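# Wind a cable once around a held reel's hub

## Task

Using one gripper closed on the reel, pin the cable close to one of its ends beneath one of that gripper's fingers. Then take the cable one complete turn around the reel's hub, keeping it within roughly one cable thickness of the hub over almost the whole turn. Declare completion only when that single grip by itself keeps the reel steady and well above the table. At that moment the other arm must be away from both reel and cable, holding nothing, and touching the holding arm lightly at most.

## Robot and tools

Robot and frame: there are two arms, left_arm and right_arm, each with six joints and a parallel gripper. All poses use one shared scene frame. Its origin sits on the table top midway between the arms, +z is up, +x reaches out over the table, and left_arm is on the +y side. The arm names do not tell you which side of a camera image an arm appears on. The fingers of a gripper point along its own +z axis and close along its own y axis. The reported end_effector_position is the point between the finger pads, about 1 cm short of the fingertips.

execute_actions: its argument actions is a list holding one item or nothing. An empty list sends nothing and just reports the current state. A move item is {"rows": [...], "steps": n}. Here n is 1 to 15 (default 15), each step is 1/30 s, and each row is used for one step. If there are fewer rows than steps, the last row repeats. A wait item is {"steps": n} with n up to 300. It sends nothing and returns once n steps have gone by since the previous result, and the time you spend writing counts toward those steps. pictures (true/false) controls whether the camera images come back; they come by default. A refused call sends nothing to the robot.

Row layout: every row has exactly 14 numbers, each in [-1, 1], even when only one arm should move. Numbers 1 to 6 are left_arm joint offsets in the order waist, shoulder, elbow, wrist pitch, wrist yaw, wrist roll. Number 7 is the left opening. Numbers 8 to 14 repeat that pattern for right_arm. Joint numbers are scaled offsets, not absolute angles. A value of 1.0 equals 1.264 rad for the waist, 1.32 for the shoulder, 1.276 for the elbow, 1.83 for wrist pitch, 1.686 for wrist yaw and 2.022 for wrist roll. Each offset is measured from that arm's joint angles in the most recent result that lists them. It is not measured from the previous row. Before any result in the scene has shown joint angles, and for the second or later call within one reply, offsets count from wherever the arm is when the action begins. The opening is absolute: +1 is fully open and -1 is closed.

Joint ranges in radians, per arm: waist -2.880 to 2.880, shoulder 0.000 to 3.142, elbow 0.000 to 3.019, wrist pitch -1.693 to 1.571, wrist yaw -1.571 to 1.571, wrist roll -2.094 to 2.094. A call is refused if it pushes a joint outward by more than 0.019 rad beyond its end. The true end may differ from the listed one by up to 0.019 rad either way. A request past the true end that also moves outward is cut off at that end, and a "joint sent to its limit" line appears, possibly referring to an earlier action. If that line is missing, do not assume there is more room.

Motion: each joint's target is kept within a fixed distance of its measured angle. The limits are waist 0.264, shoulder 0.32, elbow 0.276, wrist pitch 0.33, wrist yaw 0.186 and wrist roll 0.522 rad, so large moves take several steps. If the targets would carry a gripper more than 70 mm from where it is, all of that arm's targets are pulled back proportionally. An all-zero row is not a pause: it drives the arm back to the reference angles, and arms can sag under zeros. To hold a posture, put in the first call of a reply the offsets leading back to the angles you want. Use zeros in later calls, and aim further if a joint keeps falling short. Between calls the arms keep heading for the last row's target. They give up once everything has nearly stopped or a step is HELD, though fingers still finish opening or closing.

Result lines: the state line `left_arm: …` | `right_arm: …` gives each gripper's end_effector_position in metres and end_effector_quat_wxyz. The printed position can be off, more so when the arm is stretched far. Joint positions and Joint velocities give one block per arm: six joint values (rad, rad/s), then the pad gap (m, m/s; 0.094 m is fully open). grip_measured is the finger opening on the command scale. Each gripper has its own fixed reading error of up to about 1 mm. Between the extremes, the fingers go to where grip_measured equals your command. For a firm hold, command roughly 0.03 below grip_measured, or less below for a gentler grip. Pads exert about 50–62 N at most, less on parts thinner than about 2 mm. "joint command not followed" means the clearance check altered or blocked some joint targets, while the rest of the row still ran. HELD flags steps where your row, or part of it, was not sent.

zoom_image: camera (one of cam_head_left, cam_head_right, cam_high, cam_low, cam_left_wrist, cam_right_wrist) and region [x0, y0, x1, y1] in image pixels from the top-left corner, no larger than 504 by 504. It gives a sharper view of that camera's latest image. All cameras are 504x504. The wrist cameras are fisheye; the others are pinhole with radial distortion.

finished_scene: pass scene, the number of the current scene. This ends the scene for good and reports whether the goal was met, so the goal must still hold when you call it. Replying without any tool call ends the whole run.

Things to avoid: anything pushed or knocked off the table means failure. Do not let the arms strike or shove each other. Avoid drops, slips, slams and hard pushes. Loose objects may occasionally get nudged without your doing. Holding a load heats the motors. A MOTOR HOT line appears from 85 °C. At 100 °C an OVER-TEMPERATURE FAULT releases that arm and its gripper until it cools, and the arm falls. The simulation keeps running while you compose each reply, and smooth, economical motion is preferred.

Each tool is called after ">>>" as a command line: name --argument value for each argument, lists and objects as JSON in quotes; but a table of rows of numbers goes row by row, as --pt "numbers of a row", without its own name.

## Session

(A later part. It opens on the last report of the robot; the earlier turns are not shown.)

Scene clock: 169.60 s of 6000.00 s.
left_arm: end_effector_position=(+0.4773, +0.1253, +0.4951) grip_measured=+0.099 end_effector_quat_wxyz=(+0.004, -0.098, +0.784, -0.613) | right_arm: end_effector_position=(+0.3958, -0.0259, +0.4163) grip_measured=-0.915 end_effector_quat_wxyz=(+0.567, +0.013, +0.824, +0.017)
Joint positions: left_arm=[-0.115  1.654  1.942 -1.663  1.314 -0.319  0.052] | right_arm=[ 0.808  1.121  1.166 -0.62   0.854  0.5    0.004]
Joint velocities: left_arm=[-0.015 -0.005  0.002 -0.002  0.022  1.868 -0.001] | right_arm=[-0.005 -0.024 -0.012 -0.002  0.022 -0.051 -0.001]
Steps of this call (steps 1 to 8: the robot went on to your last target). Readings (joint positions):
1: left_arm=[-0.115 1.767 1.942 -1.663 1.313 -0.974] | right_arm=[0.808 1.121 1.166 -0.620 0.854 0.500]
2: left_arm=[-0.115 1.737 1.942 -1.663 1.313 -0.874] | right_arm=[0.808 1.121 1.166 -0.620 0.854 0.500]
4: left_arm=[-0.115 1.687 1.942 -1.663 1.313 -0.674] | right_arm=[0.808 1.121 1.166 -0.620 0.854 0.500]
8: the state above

>>> execute_actions --actions '[{"rows":[[-0.002,0.05,0,0,0,0.17,0.3,0,0,0.05,0.013,0.003,0,-0.985],[-0.005,0.042,-0.002,0,0,0.21,0.3,0,0,0.05,0.013,0.003,0,-0.985],[-0.01,0.032,-0.005,0,0,0.26,0.3,0,0,0.05,0.013,0.003,0,-0.985],[-0.016,0.021,-0.009,0,0,0.32,0.3,0,0,0.05,0.013,0.003,0,-0.985],[-0.023,0.01,-0.013,0,0,0.38,0.3,0,0,0.05,0.013,0.003,0,-0.985],[-0.031,-0.001,-0.017,0,0,0.44,0.3,0,0,0.05,0.013,0.003,0,-0.985],[-0.039,-0.012,-0.021,0,0,0.5,0.3,0,0,0.05,0.013,0.003,0,-0.985],[-0.047,-0.023,-0.025,0,0,0.56,0.3,0,0,0.05,0.013,0.003,0,-0.985],[-0.055,-0.034,-0.029,0,0,0.62,0.3,0,0,0.05,0.013,0.003,0,-0.985],[-0.063,-0.044,-0.033,0,0,0.68,0.3,0,0,0.05,0.013,0.003,0,-0.985],[-0.071,-0.053,-0.037,0,0,0.73,0.3,0,0,0.05,0.013,0.003,0,-0.985],[-0.078,-0.06,-0.04,0,0,0.77,0.3,0,0,0.05,0.013,0.003,0,-0.985],[-0.084,-0.066,-0.043,0,0,0.8,0.3,0,0,0.05,0.013,0.003,0,-0.985],[-0.088,-0.07,-0.045,0,0,0.82,0.3,0,0,0.05,0.013,0.003,0,-0.985],[-0.091,-0.072,-0.046,0,0,0.826,0.3,0,0,0.05,0.013,0.003,0,-0.985]],"steps":15}]' --pictures false

>>> execute_actions --actions '[{"steps":12}]'

Scene clock: 171.33 s of 6000.00 s.
left_arm: end_effector_position=(+0.4308, +0.0730, +0.5182) grip_measured=+0.299 end_effector_quat_wxyz=(+0.381, +0.466, +0.638, -0.481) | right_arm: end_effector_position=(+0.3958, -0.0259, +0.4163) grip_measured=-0.915 end_effector_quat_wxyz=(+0.567, +0.013, +0.824, +0.017)
Joint positions: left_arm=[-0.218  1.572  1.901 -1.663  1.314  1.057  0.061] | right_arm=[ 0.808  1.121  1.166 -0.62   0.854  0.5    0.004]
Joint velocities: left_arm=[-0.366 -0.474  0.012 -0.007  0.022  1.956 -0.   ] | right_arm=[-0.005  0.005 -0.007 -0.027  0.051  0.066 -0.001]
Steps of this call (steps 1 to 30: the robot went on to your last target; steps 31 to 37: nothing new was sent; steps 38 to 52: all 15 steps of this action). Readings (joint positions):
38: left_arm=[-0.115 1.732 1.929 -1.663 1.314 -0.039] | right_arm=[0.808 1.121 1.166 -0.620 0.854 0.500]
39: left_arm=[-0.115 1.732 1.929 -1.663 1.314 -0.014] | right_arm=[0.808 1.121 1.166 -0.620 0.854 0.500]
41: left_arm=[-0.116 1.728 1.929 -1.663 1.314 0.079] | right_arm=[0.808 1.121 1.166 -0.620 0.854 0.500]
45: left_arm=[-0.131 1.694 1.922 -1.663 1.314 0.407] | right_arm=[0.808 1.121 1.166 -0.620 0.854 0.500]
52: the state above

Scene clock: 171.73 s of 6000.00 s.
left_arm: end_effector_position=(+0.4133, +0.0631, +0.5316) grip_measured=+0.299 end_effector_quat_wxyz=(+0.445, +0.559, +0.557, -0.423) | right_arm: end_effector_position=(+0.3958, -0.0259, +0.4163) grip_measured=-0.915 end_effector_quat_wxyz=(+0.567, +0.013, +0.824, +0.017)
Joint positions: left_arm=[-0.24   1.538  1.896 -1.663  1.314  1.323  0.061] | right_arm=[ 0.808  1.121  1.166 -0.62   0.854  0.5    0.004]
Joint velocities: left_arm=[ 0.005  0.093 -0.022  0.007 -0.007  0.125  0.001] | right_arm=[-0.005  0.005 -0.007  0.022 -0.051  0.007 -0.001]
Steps of this call (steps 1 to 12: the robot went on to your last target). Readings (joint positions):
1: left_arm=[-0.229 1.558 1.901 -1.663 1.314 1.115] | right_arm=[0.808 1.121 1.166 -0.620 0.854 0.500]
2: left_arm=[-0.237 1.545 1.901 -1.663 1.314 1.161] | right_arm=[0.808 1.121 1.166 -0.620 0.854 0.500]
4: left_arm=[-0.242 1.528 1.901 -1.663 1.314 1.227] | right_arm=[0.808 1.121 1.166 -0.620 0.854 0.500]
8: left_arm=[-0.240 1.526 1.900 -1.663 1.314 1.296] | right_arm=[0.808 1.121 1.166 -0.620 0.854 0.500]
12: the state above

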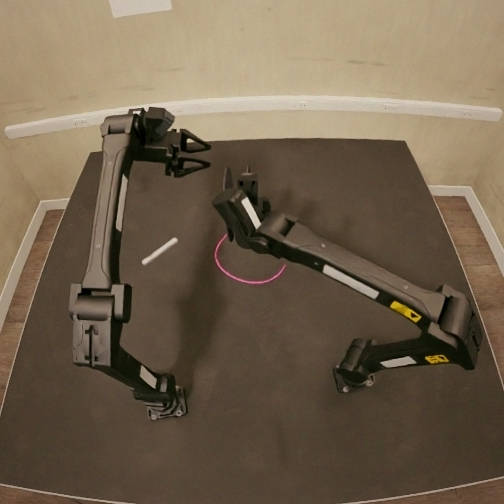

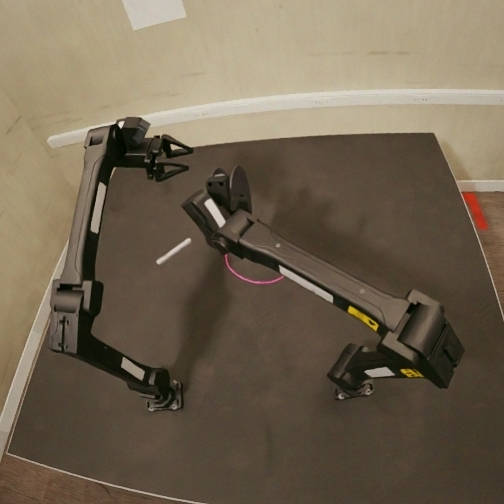

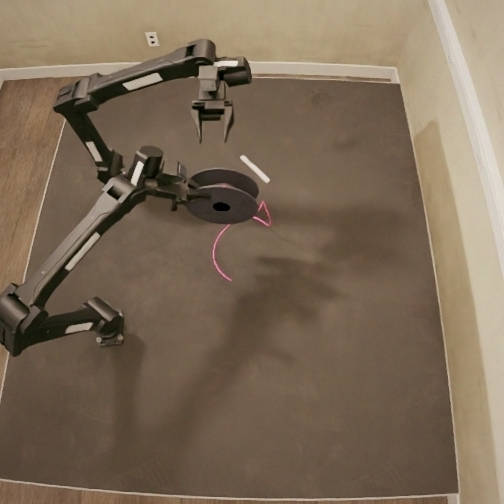

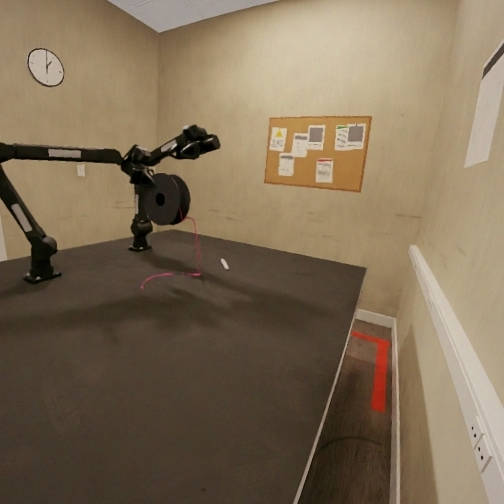

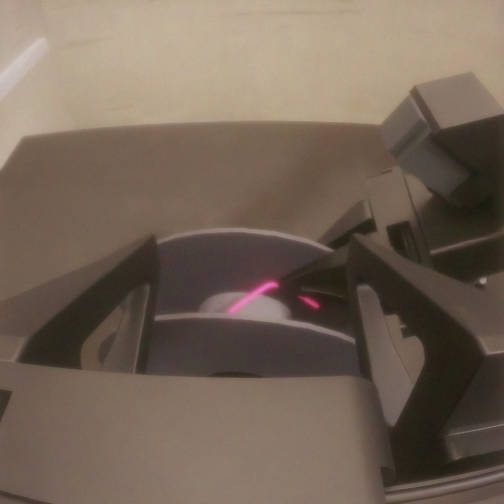

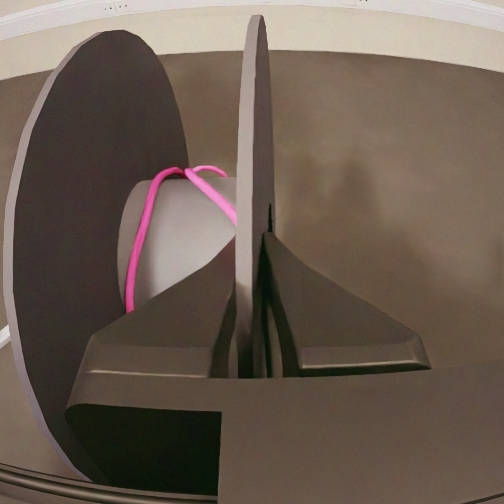

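>>> zoom_image --camera "cam_left_wrist" --region '[190, 230, 360, 350]'

Region (190, 230, 360, 350) of cam_left_wrist's 504x504 image, scaled by 2.965, with more detail than that image has; it fills the top 356 rows of this view, and the rest is white.

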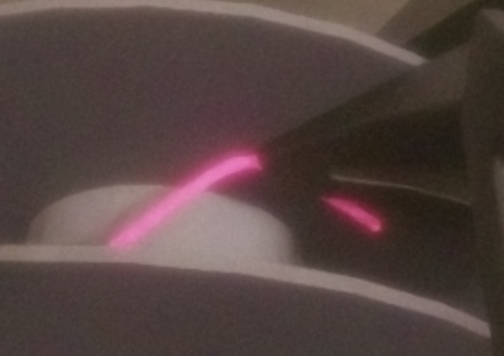

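>>> execute_actions --actions '[{"rows":[[0.005,0.01,0.01,0,0,0,0.3,0,0,0.05,0.013,0.003,0,-0.985],[0.012,0.01,0.01,0,0,0,0.3,0,0,0.05,0.013,0.003,0,-0.985],[0.021,0.01,0.01,0,0,0,0.3,0,0,0.05,0.013,0.003,0,-0.985],[0.031,0.01,0.01,0,0,0,0.3,0,0,0.05,0.013,0.003,0,-0.985],[0.041,0.01,0.01,0,0,0,0.3,0,0,0.05,0.013,0.003,0,-0.985],[0.051,0.01,0.01,0,0,0,0.3,0,0,0.05,0.013,0.003,0,-0.985],[0.061,0.01,0.01,0,0,0,0.3,0,0,0.05,0.013,0.003,0,-0.985],[0.071,0.01,0.01,0,0,0,0.3,0,0,0.05,0.013,0.003,0,-0.985],[0.08,0.01,0.01,0,0,0,0.3,0,0,0.05,0.013,0.003,0,-0.985],[0.088,0.01,0.01,0,0,0,0.3,0,0,0.05,0.013,0.003,0,-0.985],[0.095,0.01,0.01,0,0,0,0.3,0,0,0.05,0.013,0.003,0,-0.985],[0.101,0.01,0.01,0,0,0,0.3,0,0,0.05,0.013,0.003,0,-0.985],[0.105,0.01,0.01,0,0,0,0.3,0,0,0.05,0.013,0.003,0,-0.985],[0.108,0.01,0.01,0,0,0,0.3,0,0,0.05,0.013,0.003,0,-0.985],[0.11,0.01,0.01,0,0,0,0.3,0,0,0.05,0.013,0.003,0,-0.985]],"steps":15}]' --pictures false

>>> execute_actions --actions '[{"steps":8}]' --pictures false

>>> finished_scene --scene 2

Scene clock: 173.97 s of 6000.00 s.
left_arm: end_effector_position=(+0.4380, +0.1279, +0.5268) grip_measured=+0.299 end_effector_quat_wxyz=(+0.472, +0.519, +0.594, -0.393) | right_arm: end_effector_position=(+0.3958, -0.0259, +0.4163) grip_measured=-0.915 end_effector_quat_wxyz=(+0.567, +0.013, +0.824, +0.017)
Joint positions: left_arm=[-0.103  1.546  1.893 -1.663  1.314  1.332  0.061] | right_arm=[ 0.808  1.121  1.166 -0.62   0.854  0.5    0.004]
Joint velocities: left_arm=[ 0.21  -0.005 -0.007 -0.007 -0.051  0.007 -0.   ] | right_arm=[ 0.005 -0.015 -0.007 -0.032  0.051 -0.022  0.   ]
Steps of this call (steps 1 to 30: the robot went on to your last target; steps 31 to 52: nothing new was sent; steps 53 to 67: all 15 steps of this action). Readings (joint positions):
53: left_arm=[-0.240 1.546 1.893 -1.663 1.314 1.341] | right_arm=[0.808 1.121 1.166 -0.620 0.854 0.500]
54: left_arm=[-0.240 1.546 1.893 -1.663 1.314 1.339] | right_arm=[0.808 1.121 1.166 -0.620 0.854 0.500]
56: left_arm=[-0.236 1.546 1.893 -1.663 1.314 1.336] | right_arm=[0.808 1.121 1.166 -0.620 0.854 0.500]
60: left_arm=[-0.199 1.546 1.893 -1.663 1.314 1.334] | right_arm=[0.808 1.121 1.166 -0.620 0.854 0.500]
67: the state above

Scene clock: 174.23 s of 6000.00 s.
left_arm: end_effector_position=(+0.4390, +0.1319, +0.5268) grip_measured=+0.299 end_effector_quat_wxyz=(+0.474, +0.517, +0.597, -0.391) | right_arm: end_effector_position=(+0.3958, -0.0259, +0.4163) grip_measured=-0.915 end_effector_quat_wxyz=(+0.567, +0.013, +0.824, +0.017)
Joint positions: left_arm=[-0.095  1.546  1.893 -1.663  1.314  1.332  0.061] | right_arm=[ 0.808  1.121  1.166 -0.62   0.854  0.5    0.004]
Joint velocities: left_arm=[-0.005 -0.005  0.017 -0.017 -0.007 -0.066 -0.   ] | right_arm=[ 0.015 -0.015 -0.007  0.007  0.022  0.037 -0.001]
Steps of this call (steps 1 to 8: the robot went on to your last target). Readings (joint positions):
1: left_arm=[-0.097 1.546 1.893 -1.663 1.314 1.332] | right_arm=[0.808 1.121 1.166 -0.620 0.854 0.500]
2: left_arm=[-0.095 1.546 1.893 -1.663 1.314 1.332] | right_arm=[0.808 1.121 1.166 -0.620 0.854 0.500]
4: left_arm=[-0.094 1.546 1.893 -1.663 1.314 1.332] | right_arm=[0.808 1.121 1.166 -0.620 0.854 0.500]
8: the state above

The scene is finished: the task was done.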